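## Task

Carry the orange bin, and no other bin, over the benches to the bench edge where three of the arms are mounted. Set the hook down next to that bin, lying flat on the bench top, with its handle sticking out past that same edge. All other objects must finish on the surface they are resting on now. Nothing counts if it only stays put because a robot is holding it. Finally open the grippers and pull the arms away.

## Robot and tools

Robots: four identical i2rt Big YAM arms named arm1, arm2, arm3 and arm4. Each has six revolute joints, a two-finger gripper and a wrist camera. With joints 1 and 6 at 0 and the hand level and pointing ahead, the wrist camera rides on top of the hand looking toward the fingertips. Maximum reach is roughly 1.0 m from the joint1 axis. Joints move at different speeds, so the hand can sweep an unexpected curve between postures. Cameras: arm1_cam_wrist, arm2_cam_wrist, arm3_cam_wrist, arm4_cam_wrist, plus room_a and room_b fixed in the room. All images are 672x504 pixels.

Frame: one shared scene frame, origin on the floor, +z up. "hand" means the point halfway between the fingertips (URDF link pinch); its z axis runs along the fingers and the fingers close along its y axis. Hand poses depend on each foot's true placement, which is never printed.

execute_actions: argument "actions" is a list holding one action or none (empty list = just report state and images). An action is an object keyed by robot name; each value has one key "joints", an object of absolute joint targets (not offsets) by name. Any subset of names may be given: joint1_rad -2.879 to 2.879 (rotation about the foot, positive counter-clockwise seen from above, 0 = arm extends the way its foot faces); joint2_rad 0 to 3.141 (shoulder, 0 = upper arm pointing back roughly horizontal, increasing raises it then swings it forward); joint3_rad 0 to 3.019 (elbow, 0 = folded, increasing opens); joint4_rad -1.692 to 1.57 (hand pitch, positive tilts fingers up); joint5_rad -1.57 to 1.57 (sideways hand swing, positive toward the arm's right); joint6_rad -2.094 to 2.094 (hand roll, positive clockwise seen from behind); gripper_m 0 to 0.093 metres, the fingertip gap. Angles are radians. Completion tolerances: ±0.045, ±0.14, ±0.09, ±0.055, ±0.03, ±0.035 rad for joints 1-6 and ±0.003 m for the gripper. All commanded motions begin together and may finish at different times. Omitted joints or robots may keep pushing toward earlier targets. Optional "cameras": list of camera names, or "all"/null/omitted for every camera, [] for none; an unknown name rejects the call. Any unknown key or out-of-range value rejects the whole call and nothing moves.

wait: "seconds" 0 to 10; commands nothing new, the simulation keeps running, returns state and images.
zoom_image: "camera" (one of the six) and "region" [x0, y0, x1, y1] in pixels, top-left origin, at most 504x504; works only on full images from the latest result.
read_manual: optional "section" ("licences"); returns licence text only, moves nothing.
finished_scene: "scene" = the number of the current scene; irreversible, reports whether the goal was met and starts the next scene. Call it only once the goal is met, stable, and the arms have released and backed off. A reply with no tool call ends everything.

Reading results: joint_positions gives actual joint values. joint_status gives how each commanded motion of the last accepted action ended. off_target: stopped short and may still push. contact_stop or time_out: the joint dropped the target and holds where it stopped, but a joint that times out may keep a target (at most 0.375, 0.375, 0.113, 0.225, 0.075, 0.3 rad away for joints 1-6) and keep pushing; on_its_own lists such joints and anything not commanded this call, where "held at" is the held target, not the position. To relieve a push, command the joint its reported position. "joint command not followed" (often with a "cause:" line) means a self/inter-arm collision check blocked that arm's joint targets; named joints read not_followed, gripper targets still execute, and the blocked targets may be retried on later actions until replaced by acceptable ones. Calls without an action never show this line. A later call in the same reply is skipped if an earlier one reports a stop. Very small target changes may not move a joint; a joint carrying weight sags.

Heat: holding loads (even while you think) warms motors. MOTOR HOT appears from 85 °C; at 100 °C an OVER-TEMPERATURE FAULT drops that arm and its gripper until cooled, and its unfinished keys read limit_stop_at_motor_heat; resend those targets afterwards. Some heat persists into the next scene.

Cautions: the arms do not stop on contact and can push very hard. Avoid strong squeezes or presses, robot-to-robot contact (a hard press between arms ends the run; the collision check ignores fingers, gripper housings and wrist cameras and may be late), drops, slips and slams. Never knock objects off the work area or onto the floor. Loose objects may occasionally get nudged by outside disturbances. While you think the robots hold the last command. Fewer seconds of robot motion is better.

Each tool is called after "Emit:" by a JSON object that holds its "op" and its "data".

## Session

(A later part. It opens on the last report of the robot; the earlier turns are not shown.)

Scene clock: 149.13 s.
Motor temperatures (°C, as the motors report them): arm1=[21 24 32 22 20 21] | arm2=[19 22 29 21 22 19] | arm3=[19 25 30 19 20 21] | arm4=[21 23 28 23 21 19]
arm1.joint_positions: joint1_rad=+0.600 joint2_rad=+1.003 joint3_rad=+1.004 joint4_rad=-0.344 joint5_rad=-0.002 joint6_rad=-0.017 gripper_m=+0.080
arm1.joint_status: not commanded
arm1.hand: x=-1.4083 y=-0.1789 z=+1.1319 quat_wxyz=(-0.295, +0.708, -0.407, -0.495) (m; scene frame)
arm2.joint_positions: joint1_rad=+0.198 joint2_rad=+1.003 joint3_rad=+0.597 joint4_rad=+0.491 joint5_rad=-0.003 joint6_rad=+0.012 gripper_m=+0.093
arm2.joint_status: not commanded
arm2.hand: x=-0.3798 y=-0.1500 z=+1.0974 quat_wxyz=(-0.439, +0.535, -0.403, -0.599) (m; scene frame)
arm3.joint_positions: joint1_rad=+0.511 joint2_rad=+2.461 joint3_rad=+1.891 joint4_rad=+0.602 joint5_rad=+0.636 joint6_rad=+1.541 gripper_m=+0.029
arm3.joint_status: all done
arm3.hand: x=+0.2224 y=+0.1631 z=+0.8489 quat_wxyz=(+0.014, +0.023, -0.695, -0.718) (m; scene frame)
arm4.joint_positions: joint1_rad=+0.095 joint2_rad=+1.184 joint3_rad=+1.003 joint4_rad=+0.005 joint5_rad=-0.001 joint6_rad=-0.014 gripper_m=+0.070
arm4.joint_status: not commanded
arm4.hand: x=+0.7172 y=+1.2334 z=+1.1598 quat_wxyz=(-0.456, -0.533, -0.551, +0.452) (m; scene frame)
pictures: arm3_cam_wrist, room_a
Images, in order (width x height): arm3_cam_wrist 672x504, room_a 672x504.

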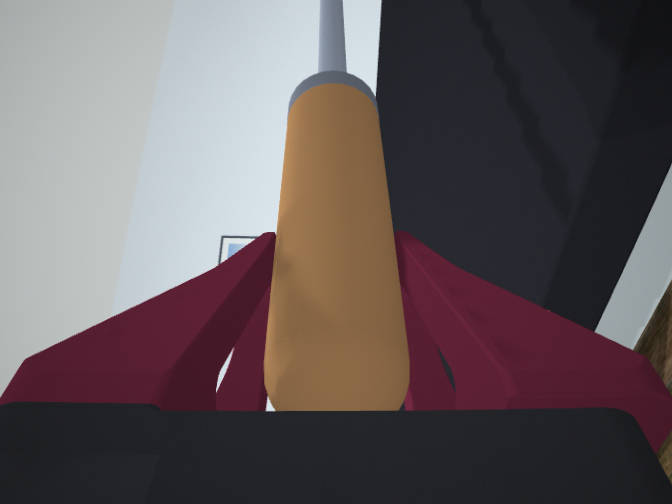

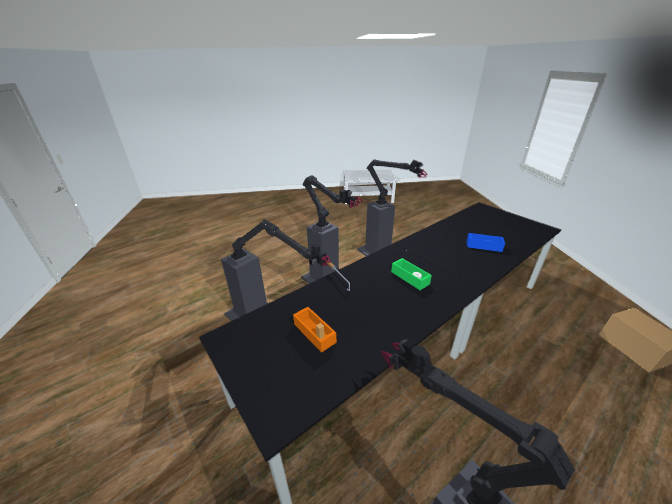

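Emit:
{"op": "execute_actions", "data": {"actions": [{"arm3":{"joints":{"joint2_rad":2.08,"joint3_rad":1.76,"joint4_rad":0.41}},"arm4":{"joints":{"joint1_rad":0.35,"joint5_rad":0.5,"joint2_rad":1.6,"joint3_rad":1.7,"joint4_rad":-0.2}}}], "cameras": []}}

Emit:
{"op": "execute_actions", "data": {"actions": [{"arm3":{"joints":{"joint1_rad":0.13,"joint5_rad":0.18}}}], "cameras": []}}

Emit:
{"op": "execute_actions", "data": {"actions": [{"arm3":{"joints":{"joint1_rad":-0.255,"joint5_rad":-0.28}}}], "cameras": ["arm3_cam_wrist","arm4_cam_wrist","room_a","room_b"]}}

Scene clock: 156.30 s.
Motor temperatures (°C, as the motors report them): arm1=[21 24 32 22 20 21] | arm2=[19 21 29 21 22 19] | arm3=[19 27 30 19 20 21] | arm4=[21 23 28 23 21 19]
arm1.joint_positions: joint1_rad=+0.600 joint2_rad=+1.003 joint3_rad=+1.004 joint4_rad=-0.344 joint5_rad=-0.002 joint6_rad=-0.017 gripper_m=+0.080
arm1.joint_status: not commanded
arm1.hand: x=-1.4083 y=-0.1789 z=+1.1319 quat_wxyz=(-0.295, +0.708, -0.407, -0.495) (m; scene frame)
arm2.joint_positions: joint1_rad=+0.198 joint2_rad=+1.003 joint3_rad=+0.597 joint4_rad=+0.491 joint5_rad=-0.003 joint6_rad=+0.012 gripper_m=+0.093
arm2.joint_status: not commanded
arm2.hand: x=-0.3798 y=-0.1500 z=+1.0974 quat_wxyz=(-0.439, +0.535, -0.403, -0.599) (m; scene frame)
arm3.joint_positions: joint1_rad=+0.512 joint2_rad=+2.107 joint3_rad=+1.743 joint4_rad=+0.395 joint5_rad=+0.630 joint6_rad=+1.571 gripper_m=+0.029
arm3.joint_status: all done
arm3.hand: x=+0.2517 y=+0.1229 z=+1.0240 quat_wxyz=(+0.027, +0.016, -0.696, -0.717) (m; scene frame)
arm4.joint_positions: joint1_rad=+0.361 joint2_rad=+1.578 joint3_rad=+1.667 joint4_rad=-0.196 joint5_rad=+0.497 joint6_rad=-0.013 gripper_m=+0.070
arm4.joint_status: all done
arm4.hand: x=+0.8230 y=+1.1013 z=+1.2838 quat_wxyz=(-0.406, -0.561, -0.482, +0.537) (m; scene frame)
pictures: none
No camera images: the call's "cameras" was empty. Leave "cameras" out to get every camera's image.

Scene clock: 158.47 s.
Motor temperatures (°C, as the motors report them): arm1=[21 24 32 22 20 21] | arm2=[19 21 29 21 22 19] | arm3=[19 27 30 19 20 21] | arm4=[21 23 28 23 21 19]
arm1.joint_positions: joint1_rad=+0.600 joint2_rad=+1.003 joint3_rad=+1.004 joint4_rad=-0.344 joint5_rad=-0.002 joint6_rad=-0.017 gripper_m=+0.080
arm1.joint_status: not commanded
arm1.hand: x=-1.4083 y=-0.1789 z=+1.1319 quat_wxyz=(-0.295, +0.708, -0.407, -0.495) (m; scene frame)
arm2.joint_positions: joint1_rad=+0.198 joint2_rad=+1.003 joint3_rad=+0.597 joint4_rad=+0.491 joint5_rad=-0.003 joint6_rad=+0.012 gripper_m=+0.093
arm2.joint_status: not commanded
arm2.hand: x=-0.3798 y=-0.1500 z=+1.0974 quat_wxyz=(-0.439, +0.535, -0.403, -0.599) (m; scene frame)
arm3.joint_positions: joint1_rad=+0.124 joint2_rad=+2.107 joint3_rad=+1.743 joint4_rad=+0.395 joint5_rad=+0.179 joint6_rad=+1.577 gripper_m=+0.029
arm3.joint_status: all done
arm3.hand: x=+0.4803 y=+0.2510 z=+1.0266 quat_wxyz=(+0.046, +0.040, -0.693, -0.718) (m; scene frame)
arm4.joint_positions: joint1_rad=+0.361 joint2_rad=+1.578 joint3_rad=+1.667 joint4_rad=-0.196 joint5_rad=+0.497 joint6_rad=-0.013 gripper_m=+0.070
arm4.joint_status: not commanded
arm4.hand: x=+0.8230 y=+1.1013 z=+1.2838 quat_wxyz=(-0.406, -0.561, -0.482, +0.537) (m; scene frame)
pictures: none
No camera images: the call's "cameras" was empty. Leave "cameras" out to get every camera's image.

Scene clock: 160.63 s.
Motor temperatures (°C, as the motors report them): arm1=[21 24 32 22 20 21] | arm2=[19 21 29 21 22 19] | arm3=[19 27 30 19 21 21] | arm4=[21 23 29 23 21 19]
arm1.joint_positions: joint1_rad=+0.600 joint2_rad=+1.003 joint3_rad=+1.004 joint4_rad=-0.344 joint5_rad=-0.002 joint6_rad=-0.017 gripper_m=+0.080
arm1.joint_status: not commanded
arm1.hand: x=-1.4083 y=-0.1789 z=+1.1319 quat_wxyz=(-0.295, +0.708, -0.407, -0.495) (m; scene frame)
arm2.joint_positions: joint1_rad=+0.198 joint2_rad=+1.003 joint3_rad=+0.597 joint4_rad=+0.491 joint5_rad=-0.003 joint6_rad=+0.012 gripper_m=+0.093
arm2.joint_status: not commanded
arm2.hand: x=-0.3798 y=-0.1500 z=+1.0974 quat_wxyz=(-0.439, +0.535, -0.403, -0.599) (m; scene frame)
arm3.joint_positions: joint1_rad=-0.261 joint2_rad=+2.107 joint3_rad=+1.743 joint4_rad=+0.395 joint5_rad=-0.281 joint6_rad=+1.577 gripper_m=+0.029
arm3.joint_status: all done
arm3.hand: x=+0.7358 y=+0.2780 z=+1.0276 quat_wxyz=(+0.068, +0.071, -0.691, -0.716) (m; scene frame)
arm4.joint_positions: joint1_rad=+0.361 joint2_rad=+1.578 joint3_rad=+1.667 joint4_rad=-0.196 joint5_rad=+0.497 joint6_rad=-0.013 gripper_m=+0.070
arm4.joint_status: not commanded
arm4.hand: x=+0.8230 y=+1.1013 z=+1.2838 quat_wxyz=(-0.406, -0.561, -0.482, +0.537) (m; scene frame)
pictures: arm3_cam_wrist, arm4_cam_wrist, room_a, room_b
Images, in order (width x height): arm3_cam_wrist 672x504, arm4_cam_wrist 672x504, room_a 672x504, room_b 672x504.

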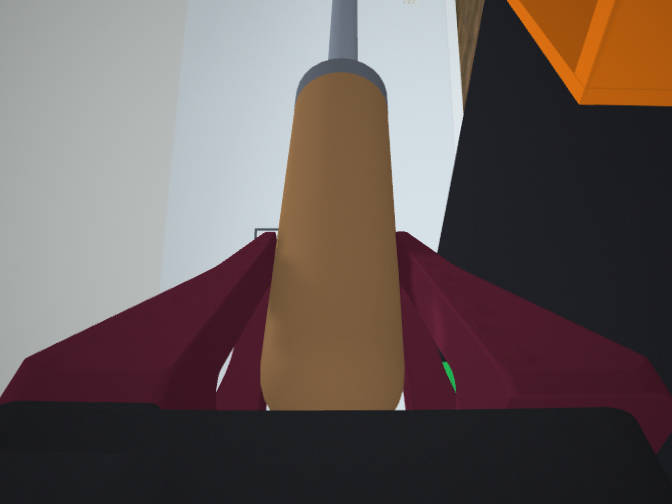

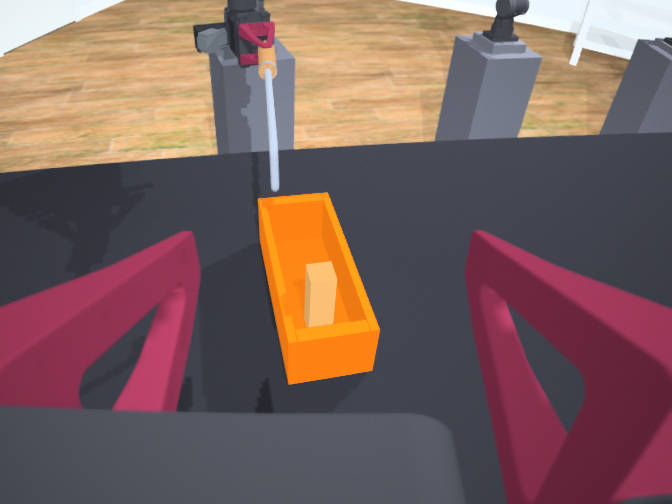

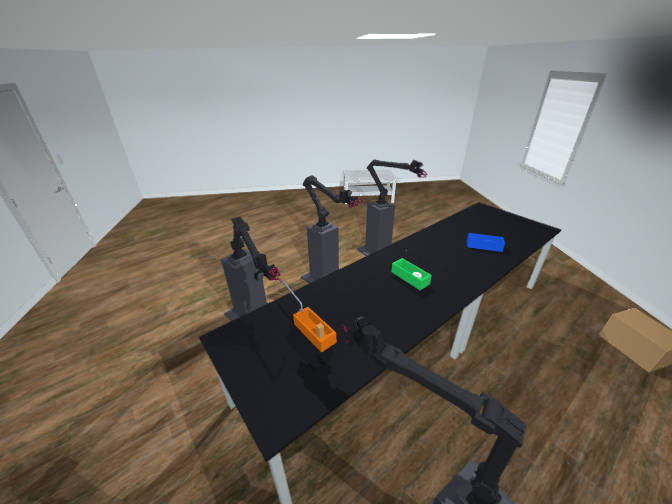

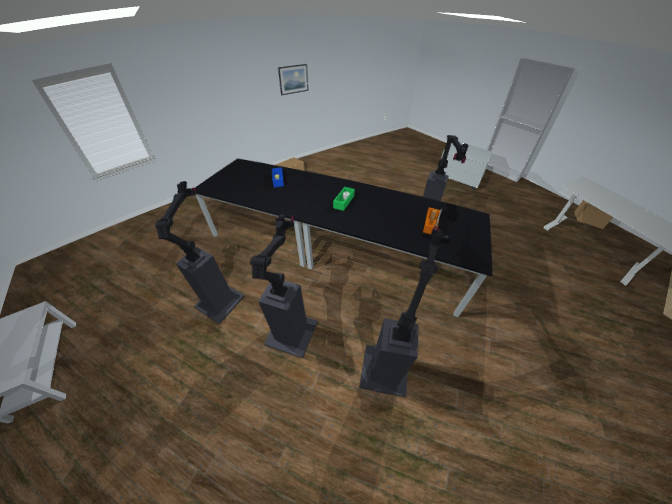

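Emit:
{"op": "execute_actions", "data": {"actions": [{"arm3":{"joints":{"joint1_rad":-0.22,"joint2_rad":2.23,"joint3_rad":1.69,"joint4_rad":0.6}}}], "cameras": ["arm4_cam_wrist","room_a"]}}

Emit:
{"op": "zoom_image", "data": {"camera": "room_a", "region": [220, 250, 380, 370]}}

Scene clock: 164.07 s.
Motor temperatures (°C, as the motors report them): arm1=[21 24 32 22 20 21] | arm2=[19 21 29 21 22 19] | arm3=[19 27 30 19 20 21] | arm4=[21 23 29 23 21 19]
arm1.joint_positions: joint1_rad=+0.600 joint2_rad=+1.003 joint3_rad=+1.004 joint4_rad=-0.344 joint5_rad=-0.002 joint6_rad=-0.017 gripper_m=+0.080
arm1.joint_status: not commanded
arm1.hand: x=-1.4083 y=-0.1789 z=+1.1319 quat_wxyz=(-0.295, +0.708, -0.407, -0.495) (m; scene frame)
arm2.joint_positions: joint1_rad=+0.198 joint2_rad=+1.003 joint3_rad=+0.597 joint4_rad=+0.491 joint5_rad=-0.003 joint6_rad=+0.012 gripper_m=+0.093
arm2.joint_status: not commanded
arm2.hand: x=-0.3798 y=-0.1500 z=+1.0974 quat_wxyz=(-0.439, +0.535, -0.403, -0.599) (m; scene frame)
arm3.joint_positions: joint1_rad=-0.214 joint2_rad=+2.267 joint3_rad=+1.673 joint4_rad=+0.555 joint5_rad=-0.281 joint6_rad=+1.572 gripper_m=+0.029
arm3.joint_status: all done
arm3.hand: x=+0.6952 y=+0.2818 z=+0.8886 quat_wxyz=(+0.087, +0.085, -0.714, -0.690) (m; scene frame)
arm4.joint_positions: joint1_rad=+0.361 joint2_rad=+1.578 joint3_rad=+1.667 joint4_rad=-0.196 joint5_rad=+0.497 joint6_rad=-0.013 gripper_m=+0.070
arm4.joint_status: not commanded
arm4.hand: x=+0.8230 y=+1.1013 z=+1.2838 quat_wxyz=(-0.406, -0.561, -0.482, +0.537) (m; scene frame)
pictures: arm4_cam_wrist, room_a
Images, in order (width x height): arm4_cam_wrist 672x504, room_a 672x504.

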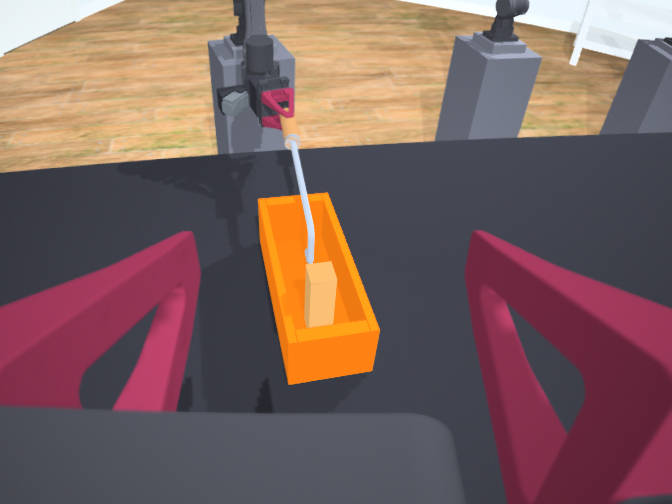

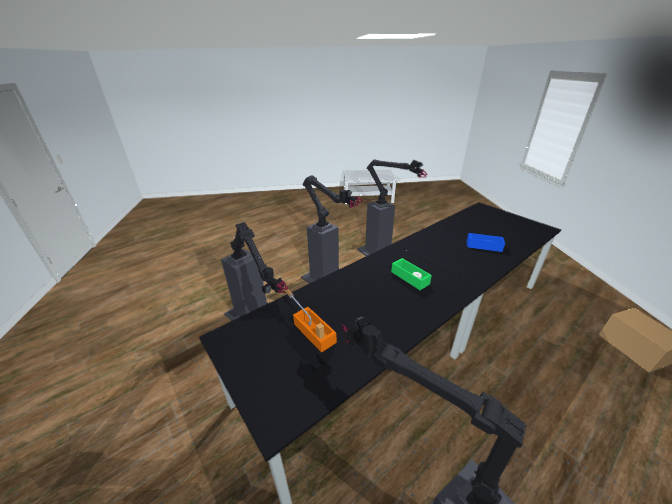

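Region (220, 250, 380, 370) of room_a's 672x504 image, scaled by 3.150, with more detail than that image has; it fills the top 378 rows of this view, and the rest is white.

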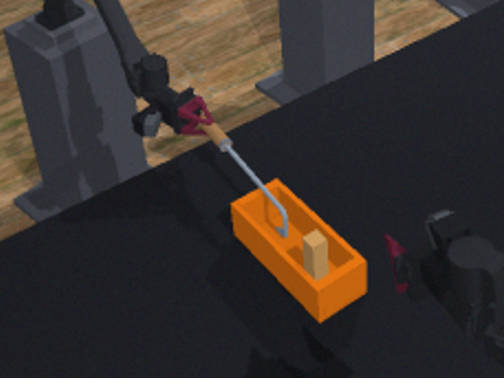

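Emit:
{"op": "execute_actions", "data": {"actions": [{"arm3":{"joints":{"joint2_rad":2.035,"joint3_rad":1.29,"joint4_rad":0.78}}}], "cameras": ["arm4_cam_wrist"]}}

Emit:
{"op": "execute_actions", "data": {"actions": [{"arm3":{"joints":{"joint2_rad":1.855,"joint3_rad":0.96,"joint4_rad":0.93}}}], "cameras": ["arm4_cam_wrist"]}}

Emit:
{"op": "execute_actions", "data": {"actions": [{"arm3":{"joints":{"joint2_rad":1.70,"joint3_rad":0.69,"joint4_rad":1.04}}}], "cameras": ["arm3_cam_wrist","arm4_cam_wrist","room_a","room_b"]}}

Emit:
{"op": "zoom_image", "data": {"camera": "room_b", "region": [350, 190, 510, 310]}}

Scene clock: 169.73 s.
Motor temperatures (°C, as the motors report them): arm1=[21 24 32 22 20 21] | arm2=[19 21 29 21 22 19] | arm3=[19 28 29 19 20 21] | arm4=[21 24 30 23 21 19]
arm1.joint_positions: joint1_rad=+0.600 joint2_rad=+1.003 joint3_rad=+1.004 joint4_rad=-0.344 joint5_rad=-0.002 joint6_rad=-0.017 gripper_m=+0.080
arm1.joint_status: not commanded
arm1.hand: x=-1.4083 y=-0.1789 z=+1.1319 quat_wxyz=(-0.295, +0.708, -0.407, -0.495) (m; scene frame)
arm2.joint_positions: joint1_rad=+0.198 joint2_rad=+1.003 joint3_rad=+0.597 joint4_rad=+0.491 joint5_rad=-0.003 joint6_rad=+0.012 gripper_m=+0.093
arm2.joint_status: not commanded
arm2.hand: x=-0.3798 y=-0.1500 z=+1.0974 quat_wxyz=(-0.439, +0.535, -0.403, -0.599) (m; scene frame)
arm3.joint_positions: joint1_rad=-0.214 joint2_rad=+2.076 joint3_rad=+1.295 joint4_rad=+0.739 joint5_rad=-0.280 joint6_rad=+1.574 gripper_m=+0.029
arm3.joint_status: all done
arm3.hand: x=+0.6918 y=+0.1845 z=+0.8840 quat_wxyz=(+0.088, +0.084, -0.715, -0.689) (m; scene frame)
arm4.joint_positions: joint1_rad=+0.361 joint2_rad=+1.578 joint3_rad=+1.667 joint4_rad=-0.196 joint5_rad=+0.497 joint6_rad=-0.013 gripper_m=+0.070
arm4.joint_status: not commanded
arm4.hand: x=+0.8230 y=+1.1013 z=+1.2838 quat_wxyz=(-0.406, -0.561, -0.482, +0.537) (m; scene frame)
pictures: arm4_cam_wrist
Images, in order (width x height): arm4_cam_wrist 672x504.

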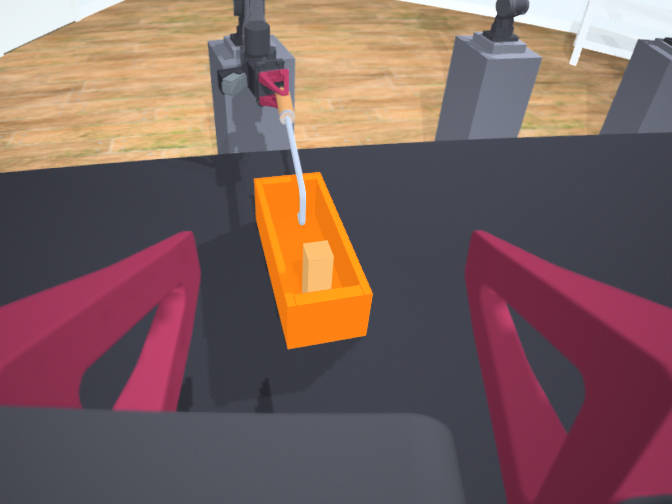

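Scene clock: 170.73 s.
Motor temperatures (°C, as the motors report them): arm1=[21 24 32 22 20 21] | arm2=[19 21 29 21 22 19] | arm3=[19 28 29 19 20 21] | arm4=[21 24 30 23 21 19]
arm1.joint_positions: joint1_rad=+0.600 joint2_rad=+1.003 joint3_rad=+1.004 joint4_rad=-0.344 joint5_rad=-0.002 joint6_rad=-0.017 gripper_m=+0.080
arm1.joint_status: not commanded
arm1.hand: x=-1.4083 y=-0.1789 z=+1.1319 quat_wxyz=(-0.295, +0.708, -0.407, -0.495) (m; scene frame)
arm2.joint_positions: joint1_rad=+0.198 joint2_rad=+1.003 joint3_rad=+0.597 joint4_rad=+0.491 joint5_rad=-0.003 joint6_rad=+0.012 gripper_m=+0.093
arm2.joint_status: not commanded
arm2.hand: x=-0.3798 y=-0.1500 z=+1.0974 quat_wxyz=(-0.439, +0.535, -0.403, -0.599) (m; scene frame)
arm3.joint_positions: joint1_rad=-0.214 joint2_rad=+1.894 joint3_rad=+0.964 joint4_rad=+0.882 joint5_rad=-0.280 joint6_rad=+1.576 gripper_m=+0.029
arm3.joint_status: all done
arm3.hand: x=+0.6881 y=+0.0833 z=+0.8833 quat_wxyz=(+0.089, +0.083, -0.717, -0.686) (m; scene frame)
arm4.joint_positions: joint1_rad=+0.361 joint2_rad=+1.578 joint3_rad=+1.667 joint4_rad=-0.196 joint5_rad=+0.497 joint6_rad=-0.013 gripper_m=+0.070
arm4.joint_status: not commanded
arm4.hand: x=+0.8230 y=+1.1013 z=+1.2838 quat_wxyz=(-0.406, -0.561, -0.482, +0.537) (m; scene frame)
pictures: arm4_cam_wrist
Images, in order (width x height): arm4_cam_wrist 672x504.

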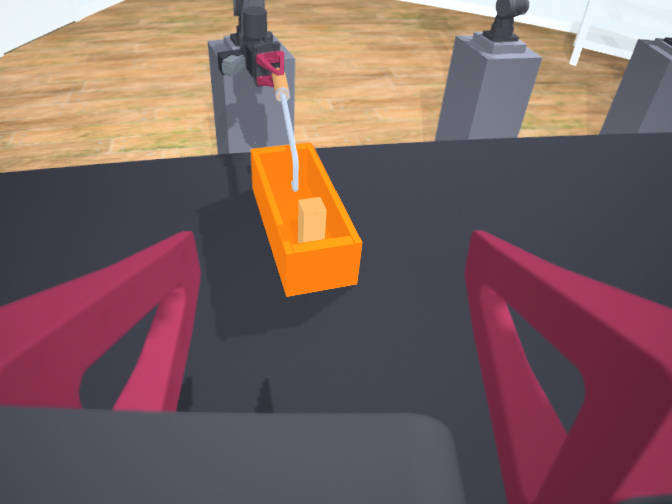

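Scene clock: 171.63 s.
Motor temperatures (°C, as the motors report them): arm1=[21 24 32 22 20 21] | arm2=[19 21 29 21 22 19] | arm3=[19 28 29 19 20 21] | arm4=[21 24 30 23 21 19]
arm1.joint_positions: joint1_rad=+0.600 joint2_rad=+1.003 joint3_rad=+1.004 joint4_rad=-0.344 joint5_rad=-0.002 joint6_rad=-0.017 gripper_m=+0.080
arm1.joint_status: not commanded
arm1.hand: x=-1.4083 y=-0.1789 z=+1.1319 quat_wxyz=(-0.295, +0.708, -0.407, -0.495) (m; scene frame)
arm2.joint_positions: joint1_rad=+0.198 joint2_rad=+1.003 joint3_rad=+0.597 joint4_rad=+0.491 joint5_rad=-0.003 joint6_rad=+0.012 gripper_m=+0.093
arm2.joint_status: not commanded
arm2.hand: x=-0.3798 y=-0.1500 z=+1.0974 quat_wxyz=(-0.439, +0.535, -0.403, -0.599) (m; scene frame)
arm3.joint_positions: joint1_rad=-0.214 joint2_rad=+1.733 joint3_rad=+0.690 joint4_rad=+0.988 joint5_rad=-0.280 joint6_rad=+1.576 gripper_m=+0.029
arm3.joint_status: all done
arm3.hand: x=+0.6847 y=-0.0090 z=+0.8829 quat_wxyz=(+0.089, +0.082, -0.719, -0.684) (m; scene frame)
arm4.joint_positions: joint1_rad=+0.361 joint2_rad=+1.578 joint3_rad=+1.667 joint4_rad=-0.196 joint5_rad=+0.497 joint6_rad=-0.013 gripper_m=+0.070
arm4.joint_status: not commanded
arm4.hand: x=+0.8230 y=+1.1013 z=+1.2838 quat_wxyz=(-0.406, -0.561, -0.482, +0.537) (m; scene frame)
pictures: arm3_cam_wrist, arm4_cam_wrist, room_a, room_b
Images, in order (width x height): arm3_cam_wrist 672x504, arm4_cam_wrist 672x504, room_a 672x504, room_b 672x504.

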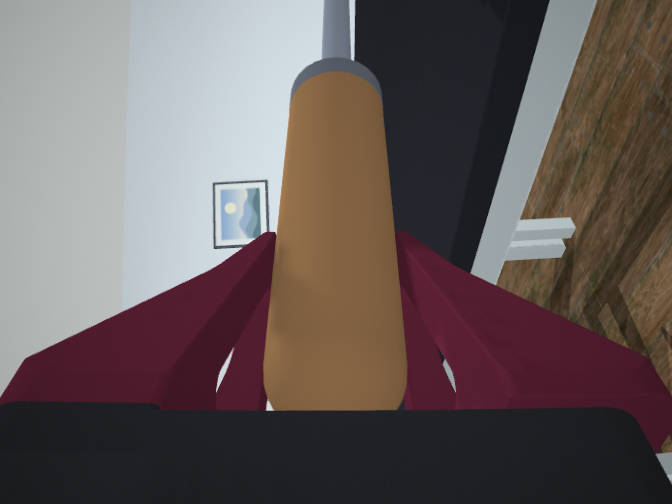

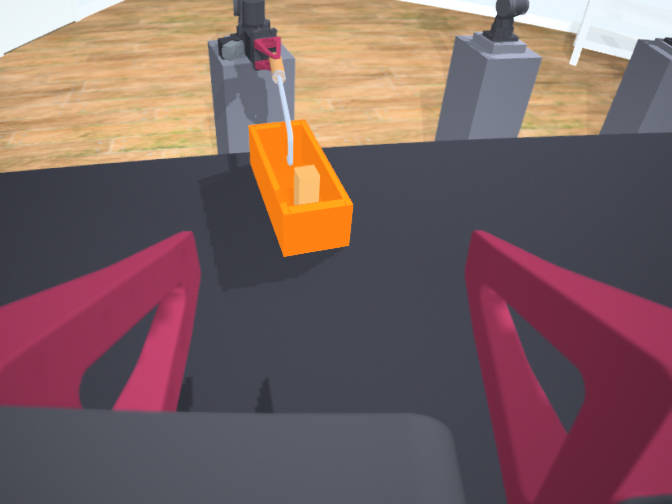

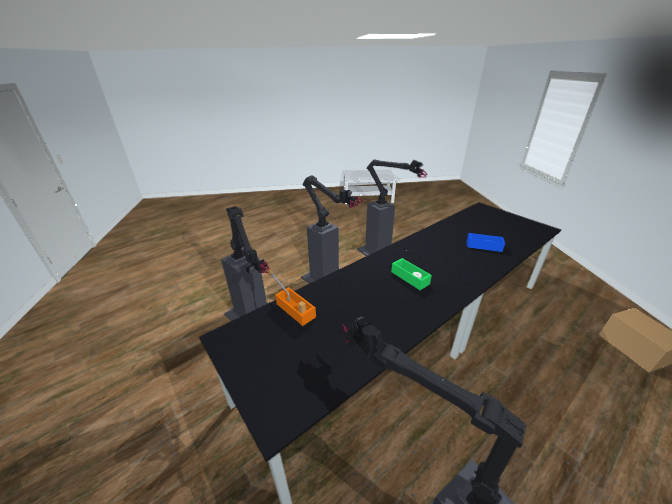

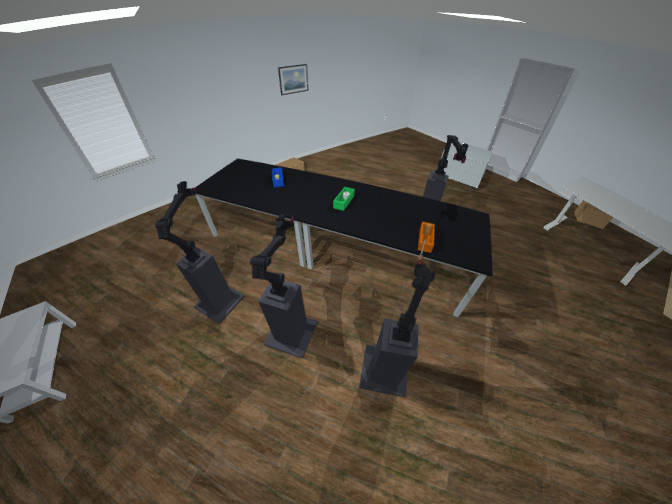

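Region (350, 190, 510, 310) of room_b's 672x504 image, scaled by 3.150, with more detail than that image has; it fills the top 378 rows of this view, and the rest is white.

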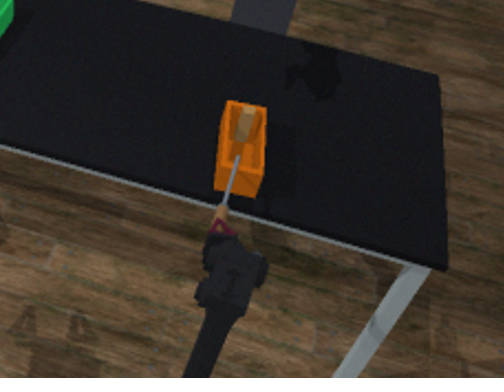

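Emit:
{"op": "execute_actions", "data": {"actions": [{"arm3":{"joints":{"joint2_rad":1.645,"joint3_rad":0.6,"joint4_rad":1.075}},"arm2":{"joints":{"joint1_rad":-0.3,"joint2_rad":1.6,"joint3_rad":1.5,"joint4_rad":0.1,"joint5_rad":1.1}}}], "cameras": ["arm2_cam_wrist"]}}

Scene clock: 175.90 s.
Motor temperatures (°C, as the motors report them): arm1=[21 24 33 22 20 21] | arm2=[19 21 30 21 22 19] | arm3=[19 27 28 19 20 21] | arm4=[21 24 31 23 21 19]
arm1.joint_positions: joint1_rad=+0.600 joint2_rad=+1.003 joint3_rad=+1.004 joint4_rad=-0.344 joint5_rad=-0.002 joint6_rad=-0.017 gripper_m=+0.080
arm1.joint_status: not commanded
arm1.hand: x=-1.4083 y=-0.1789 z=+1.1319 quat_wxyz=(-0.295, +0.708, -0.407, -0.495) (m; scene frame)
arm2.joint_positions: joint1_rad=-0.308 joint2_rad=+1.600 joint3_rad=+1.461 joint4_rad=+0.113 joint5_rad=+1.098 joint6_rad=+0.011 gripper_m=+0.093
arm2.joint_status: all done
arm2.hand: x=+0.0411 y=-0.0199 z=+1.1910 quat_wxyz=(-0.697, +0.089, -0.706, -0.091) (m; scene frame)
arm3.joint_positions: joint1_rad=-0.214 joint2_rad=+1.677 joint3_rad=+0.599 joint4_rad=+1.023 joint5_rad=-0.280 joint6_rad=+1.576 gripper_m=+0.029
arm3.joint_status: all done
arm3.hand: x=+0.6835 y=-0.0414 z=+0.8823 quat_wxyz=(+0.089, +0.082, -0.720, -0.684) (m; scene frame)
arm4.joint_positions: joint1_rad=+0.361 joint2_rad=+1.578 joint3_rad=+1.667 joint4_rad=-0.196 joint5_rad=+0.497 joint6_rad=-0.013 gripper_m=+0.070
arm4.joint_status: not commanded
arm4.hand: x=+0.8230 y=+1.1013 z=+1.2838 quat_wxyz=(-0.406, -0.561, -0.482, +0.537) (m; scene frame)
pictures: arm2_cam_wrist
Images, in order (width x height): arm2_cam_wrist 672x504.

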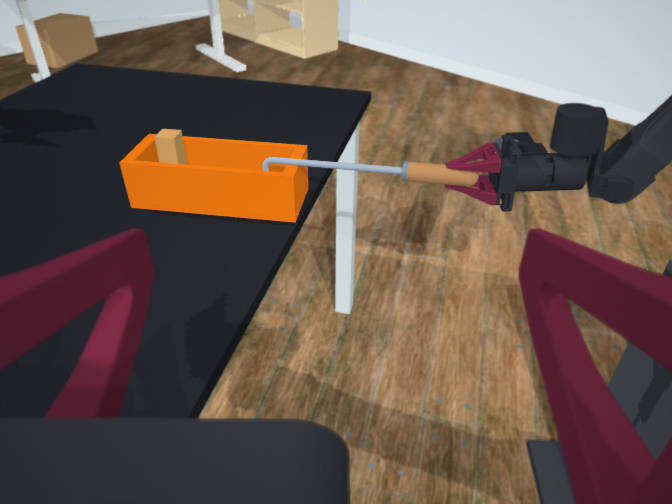

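Emit:
{"op": "execute_actions", "data": {"actions": [{"arm3":{"joints":{"joint2_rad":1.5,"joint3_rad":0.9,"joint4_rad":0.8}}}], "cameras": ["arm2_cam_wrist"]}}

Emit:
{"op": "execute_actions", "data": {"actions": [{"arm3":{"joints":{"joint1_rad":-0.456,"joint2_rad":1.79,"joint3_rad":1.3,"joint4_rad":0.62}}}], "cameras": []}}

Emit:
{"op": "execute_actions", "data": {"actions": [{"arm3":{"joints":{"joint2_rad":2.03,"joint3_rad":1.22,"joint4_rad":0.88}}}], "cameras": ["arm4_cam_wrist","arm2_cam_wrist"]}}

Scene clock: 180.67 s.
Motor temperatures (°C, as the motors report them): arm1=[21 24 33 22 20 21] | arm2=[19 21 31 21 22 19] | arm3=[19 26 28 19 20 21] | arm4=[21 24 31 23 21 19]
arm1.joint_positions: joint1_rad=+0.600 joint2_rad=+1.003 joint3_rad=+1.004 joint4_rad=-0.344 joint5_rad=-0.002 joint6_rad=-0.017 gripper_m=+0.080
arm1.joint_status: not commanded
arm1.hand: x=-1.4083 y=-0.1789 z=+1.1319 quat_wxyz=(-0.295, +0.708, -0.407, -0.495) (m; scene frame)
arm2.joint_positions: joint1_rad=-0.308 joint2_rad=+1.600 joint3_rad=+1.461 joint4_rad=+0.113 joint5_rad=+1.098 joint6_rad=+0.011 gripper_m=+0.093
arm2.joint_status: not commanded
arm2.hand: x=+0.0411 y=-0.0199 z=+1.1910 quat_wxyz=(-0.697, +0.089, -0.706, -0.091) (m; scene frame)
arm3.joint_positions: joint1_rad=-0.214 joint2_rad=+1.530 joint3_rad=+0.843 joint4_rad=+0.783 joint5_rad=-0.280 joint6_rad=+1.582 gripper_m=+0.029
arm3.joint_status: all done
arm3.hand: x=+0.6851 y=+0.0165 z=+1.0251 quat_wxyz=(+0.083, +0.089, -0.666, -0.736) (m; scene frame)
arm4.joint_positions: joint1_rad=+0.361 joint2_rad=+1.578 joint3_rad=+1.667 joint4_rad=-0.196 joint5_rad=+0.497 joint6_rad=-0.013 gripper_m=+0.070
arm4.joint_status: not commanded
arm4.hand: x=+0.8230 y=+1.1013 z=+1.2838 quat_wxyz=(-0.406, -0.561, -0.482, +0.537) (m; scene frame)
pictures: arm2_cam_wrist
Images, in order (width x height): arm2_cam_wrist 672x504.

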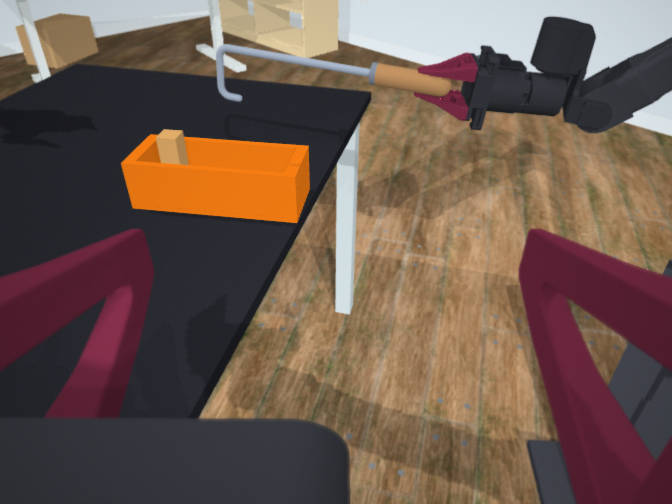

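Scene clock: 182.30 s.
Motor temperatures (°C, as the motors report them): arm1=[21 24 33 22 20 21] | arm2=[19 21 31 21 22 19] | arm3=[19 26 29 19 20 21] | arm4=[21 24 31 23 21 19]
arm1.joint_positions: joint1_rad=+0.600 joint2_rad=+1.003 joint3_rad=+1.004 joint4_rad=-0.344 joint5_rad=-0.002 joint6_rad=-0.017 gripper_m=+0.080
arm1.joint_status: not commanded
arm1.hand: x=-1.4083 y=-0.1789 z=+1.1319 quat_wxyz=(-0.295, +0.708, -0.407, -0.495) (m; scene frame)
arm2.joint_positions: joint1_rad=-0.308 joint2_rad=+1.600 joint3_rad=+1.461 joint4_rad=+0.113 joint5_rad=+1.098 joint6_rad=+0.011 gripper_m=+0.093
arm2.joint_status: not commanded
arm2.hand: x=+0.0411 y=-0.0199 z=+1.1910 quat_wxyz=(-0.697, +0.089, -0.706, -0.091) (m; scene frame)
arm3.joint_positions: joint1_rad=-0.450 joint2_rad=+1.832 joint3_rad=+1.213 joint4_rad=+0.594 joint5_rad=-0.281 joint6_rad=+1.582 gripper_m=+0.029
arm3.joint_status: all done
arm3.hand: x=+0.8627 y=+0.1286 z=+0.9856 quat_wxyz=(+0.008, -0.002, -0.714, -0.701) (m; scene frame)
arm4.joint_positions: joint1_rad=+0.361 joint2_rad=+1.578 joint3_rad=+1.667 joint4_rad=-0.196 joint5_rad=+0.497 joint6_rad=-0.013 gripper_m=+0.070
arm4.joint_status: not commanded
arm4.hand: x=+0.8230 y=+1.1013 z=+1.2838 quat_wxyz=(-0.406, -0.561, -0.482, +0.537) (m; scene frame)
pictures: none
No camera images: the call's "cameras" was empty. Leave "cameras" out to get every camera's image.

Scene clock: 183.40 s.
Motor temperatures (°C, as the motors report them): arm1=[21 24 33 22 20 21] | arm2=[19 21 32 21 22 19] | arm3=[19 26 29 19 20 21] | arm4=[21 24 31 23 21 19]
arm1.joint_positions: joint1_rad=+0.600 joint2_rad=+1.003 joint3_rad=+1.004 joint4_rad=-0.344 joint5_rad=-0.002 joint6_rad=-0.017 gripper_m=+0.080
arm1.joint_status: not commanded
arm1.hand: x=-1.4083 y=-0.1789 z=+1.1319 quat_wxyz=(-0.295, +0.708, -0.407, -0.495) (m; scene frame)
arm2.joint_positions: joint1_rad=-0.308 joint2_rad=+1.600 joint3_rad=+1.461 joint4_rad=+0.113 joint5_rad=+1.098 joint6_rad=+0.011 gripper_m=+0.093
arm2.joint_status: not commanded
arm2.hand: x=+0.0411 y=-0.0199 z=+1.1910 quat_wxyz=(-0.697, +0.089, -0.706, -0.091) (m; scene frame)
arm3.joint_positions: joint1_rad=-0.450 joint2_rad=+2.064 joint3_rad=+1.205 joint4_rad=+0.828 joint5_rad=-0.282 joint6_rad=+1.574 gripper_m=+0.029
arm3.joint_status: all done
arm3.hand: x=+0.8669 y=+0.1430 z=+0.8696 quat_wxyz=(+0.006, +0.000, -0.716, -0.698) (m; scene frame)
arm4.joint_positions: joint1_rad=+0.361 joint2_rad=+1.578 joint3_rad=+1.667 joint4_rad=-0.196 joint5_rad=+0.497 joint6_rad=-0.013 gripper_m=+0.070
arm4.joint_status: not commanded
arm4.hand: x=+0.8230 y=+1.1013 z=+1.2838 quat_wxyz=(-0.406, -0.561, -0.482, +0.537) (m; scene frame)
pictures: arm2_cam_wrist, arm4_cam_wrist
Images, in order (width x height): arm2_cam_wrist 672x504, arm4_cam_wrist 672x504.

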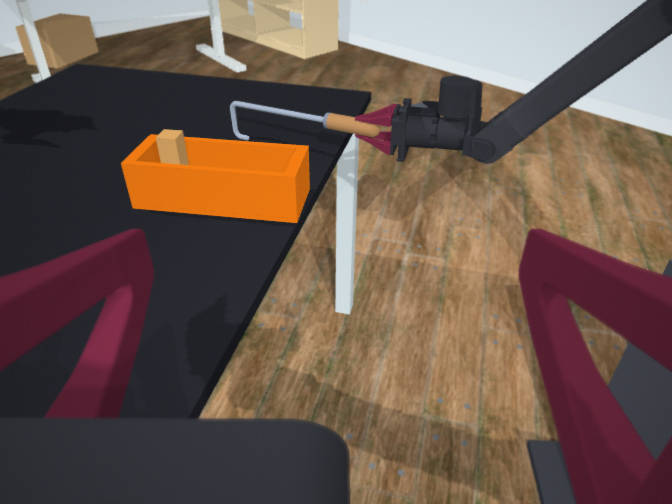

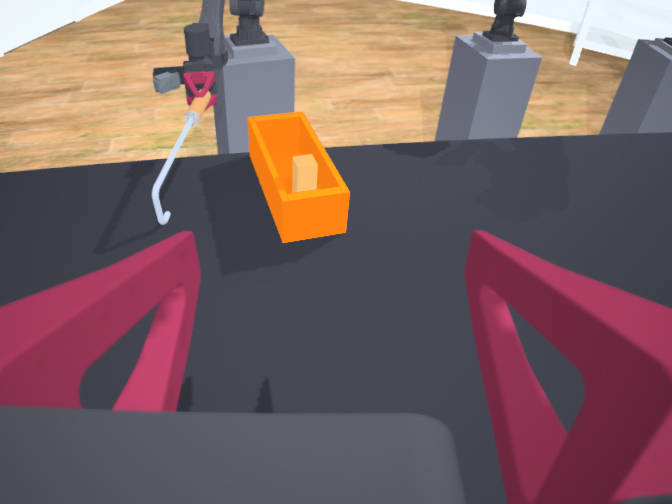

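Emit:
{"op": "execute_actions", "data": {"actions": [{"arm3":{"joints":{"joint6_rad":0.7}}}], "cameras": ["arm4_cam_wrist"]}}

Emit:
{"op": "execute_actions", "data": {"actions": [{"arm3":{"joints":{"joint6_rad":-0.08,"joint4_rad":0.56}}}], "cameras": ["arm4_cam_wrist","arm3_cam_wrist"]}}

Scene clock: 187.40 s.
Motor temperatures (°C, as the motors report them): arm1=[21 24 33 22 20 21] | arm2=[19 21 32 21 22 19] | arm3=[19 26 29 19 20 21] | arm4=[21 24 31 23 21 19]
arm1.joint_positions: joint1_rad=+0.600 joint2_rad=+1.003 joint3_rad=+1.004 joint4_rad=-0.344 joint5_rad=-0.002 joint6_rad=-0.017 gripper_m=+0.080
arm1.joint_status: not commanded
arm1.hand: x=-1.4083 y=-0.1789 z=+1.1319 quat_wxyz=(-0.295, +0.708, -0.407, -0.495) (m; scene frame)
arm2.joint_positions: joint1_rad=-0.308 joint2_rad=+1.600 joint3_rad=+1.461 joint4_rad=+0.113 joint5_rad=+1.098 joint6_rad=+0.011 gripper_m=+0.093
arm2.joint_status: not commanded
arm2.hand: x=+0.0411 y=-0.0199 z=+1.1910 quat_wxyz=(-0.697, +0.089, -0.706, -0.091) (m; scene frame)
arm3.joint_positions: joint1_rad=-0.450 joint2_rad=+2.064 joint3_rad=+1.205 joint4_rad=+0.829 joint5_rad=-0.285 joint6_rad=+0.707 gripper_m=+0.029
arm3.joint_status: all done
arm3.hand: x=+0.8661 y=+0.1431 z=+0.8698 quat_wxyz=(-0.287, +0.302, -0.648, -0.637) (m; scene frame)
arm4.joint_positions: joint1_rad=+0.361 joint2_rad=+1.578 joint3_rad=+1.667 joint4_rad=-0.196 joint5_rad=+0.497 joint6_rad=-0.013 gripper_m=+0.070
arm4.joint_status: not commanded
arm4.hand: x=+0.8230 y=+1.1013 z=+1.2838 quat_wxyz=(-0.406, -0.561, -0.482, +0.537) (m; scene frame)
pictures: arm4_cam_wrist
Images, in order (width x height): arm4_cam_wrist 672x504.

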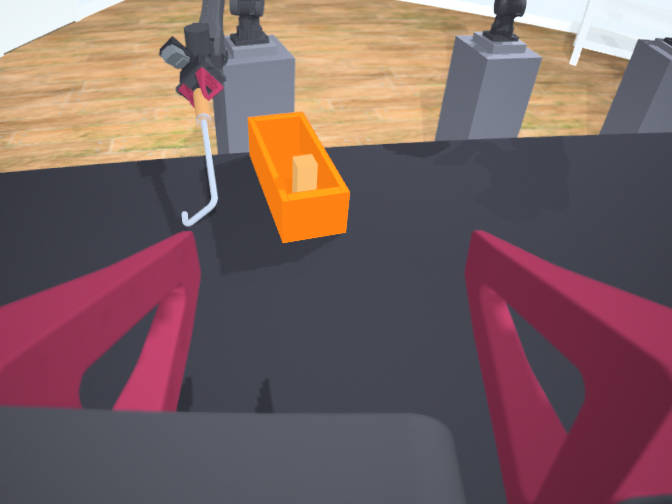

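Scene clock: 189.07 s.
Motor temperatures (°C, as the motors report them): arm1=[21 24 33 22 20 21] | arm2=[19 22 33 21 22 19] | arm3=[19 26 28 19 20 21] | arm4=[21 24 31 23 21 19]
arm1.joint_positions: joint1_rad=+0.600 joint2_rad=+1.003 joint3_rad=+1.004 joint4_rad=-0.344 joint5_rad=-0.002 joint6_rad=-0.017 gripper_m=+0.080
arm1.joint_status: not commanded
arm1.hand: x=-1.4083 y=-0.1789 z=+1.1319 quat_wxyz=(-0.295, +0.708, -0.407, -0.495) (m; scene frame)
arm2.joint_positions: joint1_rad=-0.308 joint2_rad=+1.600 joint3_rad=+1.461 joint4_rad=+0.113 joint5_rad=+1.098 joint6_rad=+0.011 gripper_m=+0.093
arm2.joint_status: not commanded
arm2.hand: x=+0.0411 y=-0.0199 z=+1.1910 quat_wxyz=(-0.697, +0.089, -0.706, -0.091) (m; scene frame)
arm3.joint_positions: joint1_rad=-0.455 joint2_rad=+2.051 joint3_rad=+1.205 joint4_rad=+0.571 joint5_rad=-0.278 joint6_rad=-0.066 gripper_m=+0.029
arm3.joint_status: all done
arm3.hand: x=+0.8687 y=+0.1338 z=+0.8183 quat_wxyz=(-0.428, +0.561, -0.559, -0.435) (m; scene frame)
arm4.joint_positions: joint1_rad=+0.361 joint2_rad=+1.578 joint3_rad=+1.667 joint4_rad=-0.196 joint5_rad=+0.497 joint6_rad=-0.013 gripper_m=+0.070
arm4.joint_status: not commanded
arm4.hand: x=+0.8230 y=+1.1013 z=+1.2838 quat_wxyz=(-0.406, -0.561, -0.482, +0.537) (m; scene frame)
pictures: arm3_cam_wrist, arm4_cam_wrist
Images, in order (width x height): arm3_cam_wrist 672x504, arm4_cam_wrist 672x504.

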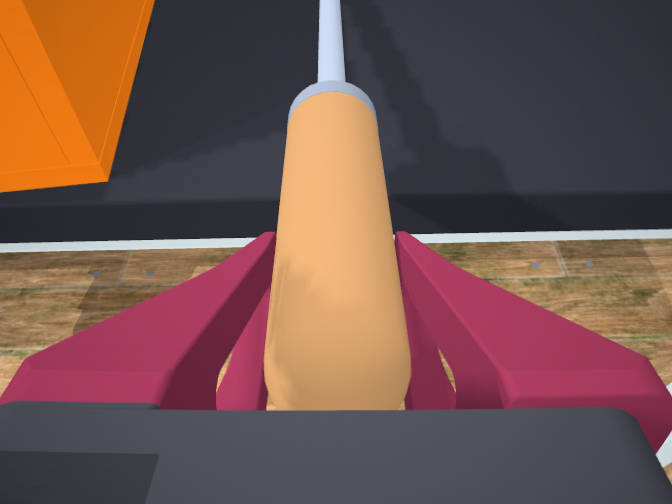

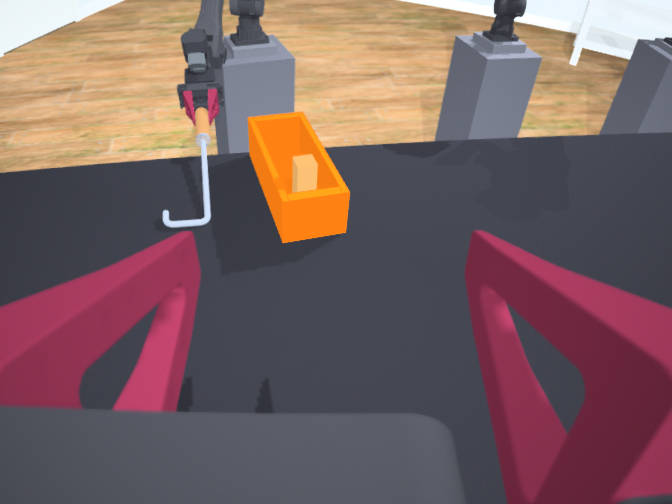

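Emit:
{"op": "execute_actions", "data": {"actions": [{"arm3":{"joints":{"joint2_rad":2.12,"joint3_rad":1.34}}}], "cameras": ["arm3_cam_wrist"]}}

Scene clock: 191.57 s.
Motor temperatures (°C, as the motors report them): arm1=[21 24 33 22 20 21] | arm2=[19 22 33 21 22 19] | arm3=[19 26 29 19 20 21] | arm4=[21 24 31 23 21 19]
arm1.joint_positions: joint1_rad=+0.600 joint2_rad=+1.003 joint3_rad=+1.004 joint4_rad=-0.344 joint5_rad=-0.002 joint6_rad=-0.017 gripper_m=+0.080
arm1.joint_status: not commanded
arm1.hand: x=-1.4083 y=-0.1789 z=+1.1319 quat_wxyz=(-0.295, +0.708, -0.407, -0.495) (m; scene frame)
arm2.joint_positions: joint1_rad=-0.308 joint2_rad=+1.600 joint3_rad=+1.461 joint4_rad=+0.113 joint5_rad=+1.098 joint6_rad=+0.011 gripper_m=+0.093
arm2.joint_status: not commanded
arm2.hand: x=+0.0411 y=-0.0199 z=+1.1910 quat_wxyz=(-0.697, +0.089, -0.706, -0.091) (m; scene frame)
arm3.joint_positions: joint1_rad=-0.455 joint2_rad=+2.110 joint3_rad=+1.279 joint4_rad=+0.571 joint5_rad=-0.278 joint6_rad=-0.069 gripper_m=+0.029
arm3.joint_status: all done
arm3.hand: x=+0.8749 y=+0.1555 z=+0.8115 quat_wxyz=(-0.434, +0.560, -0.555, -0.437) (m; scene frame)
arm4.joint_positions: joint1_rad=+0.361 joint2_rad=+1.578 joint3_rad=+1.667 joint4_rad=-0.196 joint5_rad=+0.497 joint6_rad=-0.013 gripper_m=+0.070
arm4.joint_status: not commanded
arm4.hand: x=+0.8230 y=+1.1013 z=+1.2838 quat_wxyz=(-0.406, -0.561, -0.482, +0.537) (m; scene frame)
pictures: arm3_cam_wrist
Images, in order (width x height): arm3_cam_wrist 672x504.

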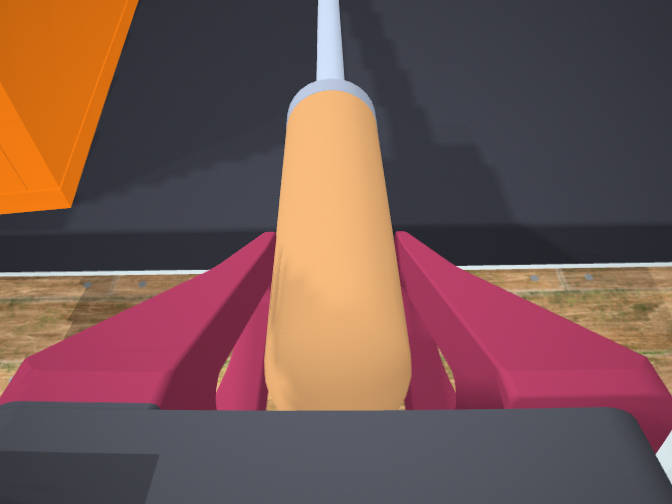

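Emit:
{"op": "execute_actions", "data": {"actions": [{"arm3":{"joints":{"joint4_rad":0.5}}}], "cameras": []}}

Emit:
{"op": "execute_actions", "data": {"actions": [{"arm3":{"joints":{"gripper_m":0.07}}}], "cameras": []}}

Emit:
{"op": "execute_actions", "data": {"actions": [{"arm3":{"joints":{"joint2_rad":1.3,"joint3_rad":0.9,"joint4_rad":0.2}},"arm4":{"joints":{"joint2_rad":1.2}}}], "cameras": ["arm3_cam_wrist","room_b"]}}

Scene clock: 196.27 s.
Motor temperatures (°C, as the motors report them): arm1=[21 24 33 22 20 21] | arm2=[19 22 33 21 22 19] | arm3=[19 26 29 19 20 21] | arm4=[21 24 32 23 21 19]
arm1.joint_positions: joint1_rad=+0.600 joint2_rad=+1.003 joint3_rad=+1.004 joint4_rad=-0.344 joint5_rad=-0.002 joint6_rad=-0.017 gripper_m=+0.080
arm1.joint_status: not commanded
arm1.hand: x=-1.4083 y=-0.1789 z=+1.1319 quat_wxyz=(-0.295, +0.708, -0.407, -0.495) (m; scene frame)
arm2.joint_positions: joint1_rad=-0.308 joint2_rad=+1.600 joint3_rad=+1.461 joint4_rad=+0.113 joint5_rad=+1.098 joint6_rad=+0.011 gripper_m=+0.093
arm2.joint_status: not commanded
arm2.hand: x=+0.0411 y=-0.0199 z=+1.1910 quat_wxyz=(-0.697, +0.089, -0.706, -0.091) (m; scene frame)
arm3.joint_positions: joint1_rad=-0.455 joint2_rad=+2.110 joint3_rad=+1.286 joint4_rad=+0.521 joint5_rad=-0.278 joint6_rad=-0.071 gripper_m=+0.029
arm3.joint_status: all done
arm3.hand: x=+0.8746 y=+0.1546 z=+0.8033 quat_wxyz=(-0.419, +0.567, -0.566, -0.428) (m; scene frame)
arm4.joint_positions: joint1_rad=+0.361 joint2_rad=+1.578 joint3_rad=+1.667 joint4_rad=-0.196 joint5_rad=+0.497 joint6_rad=-0.013 gripper_m=+0.070
arm4.joint_status: not commanded
arm4.hand: x=+0.8230 y=+1.1013 z=+1.2838 quat_wxyz=(-0.406, -0.561, -0.482, +0.537) (m; scene frame)
pictures: none
No camera images: the call's "cameras" was empty. Leave "cameras" out to get every camera's image.

Scene clock: 196.93 s.
Motor temperatures (°C, as the motors report them): arm1=[21 24 33 22 20 21] | arm2=[19 22 33 21 22 19] | arm3=[19 26 30 19 20 21] | arm4=[21 24 32 23 21 19]
arm1.joint_positions: joint1_rad=+0.600 joint2_rad=+1.003 joint3_rad=+1.004 joint4_rad=-0.344 joint5_rad=-0.002 joint6_rad=-0.017 gripper_m=+0.080
arm1.joint_status: not commanded
arm1.hand: x=-1.4083 y=-0.1789 z=+1.1319 quat_wxyz=(-0.295, +0.708, -0.407, -0.495) (m; scene frame)
arm2.joint_positions: joint1_rad=-0.308 joint2_rad=+1.600 joint3_rad=+1.461 joint4_rad=+0.113 joint5_rad=+1.098 joint6_rad=+0.011 gripper_m=+0.093
arm2.joint_status: not commanded
arm2.hand: x=+0.0411 y=-0.0199 z=+1.1910 quat_wxyz=(-0.697, +0.089, -0.706, -0.091) (m; scene frame)
arm3.joint_positions: joint1_rad=-0.455 joint2_rad=+2.110 joint3_rad=+1.289 joint4_rad=+0.520 joint5_rad=-0.279 joint6_rad=-0.071 gripper_m=+0.070
arm3.joint_status: all done
arm3.hand: x=+0.8748 y=+0.1556 z=+0.8045 quat_wxyz=(-0.419, +0.566, -0.565, -0.429) (m; scene frame)
arm4.joint_positions: joint1_rad=+0.361 joint2_rad=+1.578 joint3_rad=+1.667 joint4_rad=-0.196 joint5_rad=+0.497 joint6_rad=-0.013 gripper_m=+0.070
arm4.joint_status: not commanded
arm4.hand: x=+0.8230 y=+1.1013 z=+1.2838 quat_wxyz=(-0.406, -0.561, -0.482, +0.537) (m; scene frame)
pictures: none
No camera images: the call's "cameras" was empty. Leave "cameras" out to get every camera's image.

Scene clock: 198.73 s.
Motor temperatures (°C, as the motors report them): arm1=[21 24 33 22 20 21] | arm2=[19 22 34 21 22 19] | arm3=[19 26 29 19 20 21] | arm4=[21 24 32 23 21 19]
arm1.joint_positions: joint1_rad=+0.600 joint2_rad=+1.003 joint3_rad=+1.004 joint4_rad=-0.344 joint5_rad=-0.002 joint6_rad=-0.017 gripper_m=+0.080
arm1.joint_status: not commanded
arm1.hand: x=-1.4083 y=-0.1789 z=+1.1319 quat_wxyz=(-0.295, +0.708, -0.407, -0.495) (m; scene frame)
arm2.joint_positions: joint1_rad=-0.308 joint2_rad=+1.600 joint3_rad=+1.461 joint4_rad=+0.113 joint5_rad=+1.098 joint6_rad=+0.011 gripper_m=+0.093
arm2.joint_status: not commanded
arm2.hand: x=+0.0411 y=-0.0199 z=+1.1910 quat_wxyz=(-0.697, +0.089, -0.706, -0.091) (m; scene frame)
arm3.joint_positions: joint1_rad=-0.455 joint2_rad=+1.287 joint3_rad=+0.913 joint4_rad=+0.217 joint5_rad=-0.279 joint6_rad=-0.071 gripper_m=+0.070
arm3.joint_status: all done
arm3.hand: x=+0.8216 y=-0.0289 z=+1.0691 quat_wxyz=(-0.469, +0.544, -0.526, -0.456) (m; scene frame)
arm4.joint_positions: joint1_rad=+0.361 joint2_rad=+1.204 joint3_rad=+1.691 joint4_rad=-0.196 joint5_rad=+0.498 joint6_rad=-0.013 gripper_m=+0.070
arm4.joint_status: all done
arm4.hand: x=+0.7679 y=+1.2875 z=+1.5163 quat_wxyz=(-0.530, -0.503, -0.348, +0.587) (m; scene frame)
pictures: arm3_cam_wrist, room_b
Images, in order (width x height): arm3_cam_wrist 672x504, room_b 672x504.

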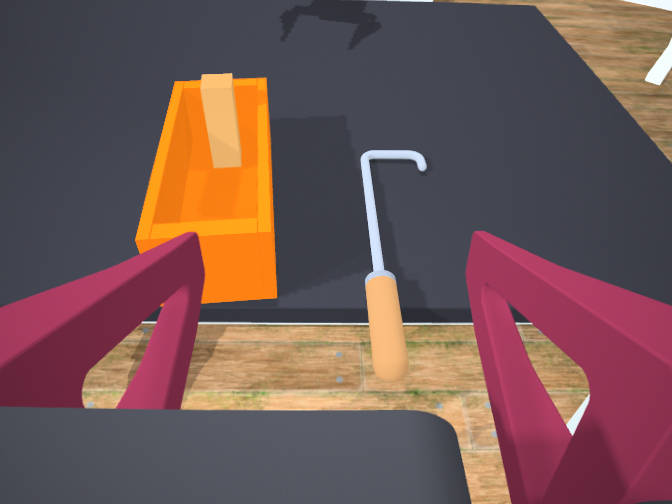

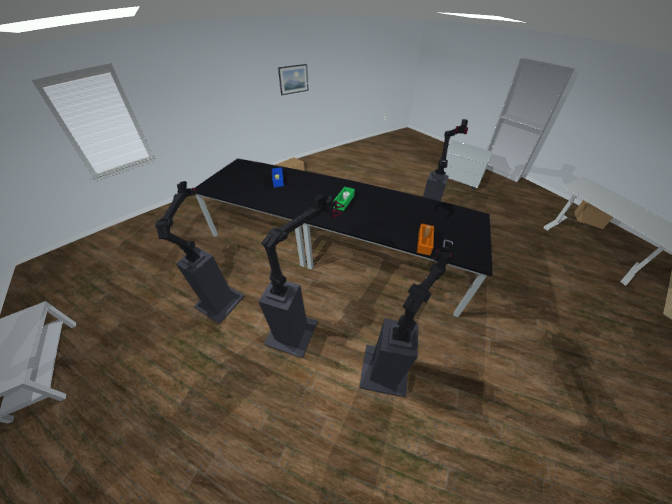

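Emit:
{"op": "finished_scene", "data": {"scene": 1}}

The scene is finished: the task was done.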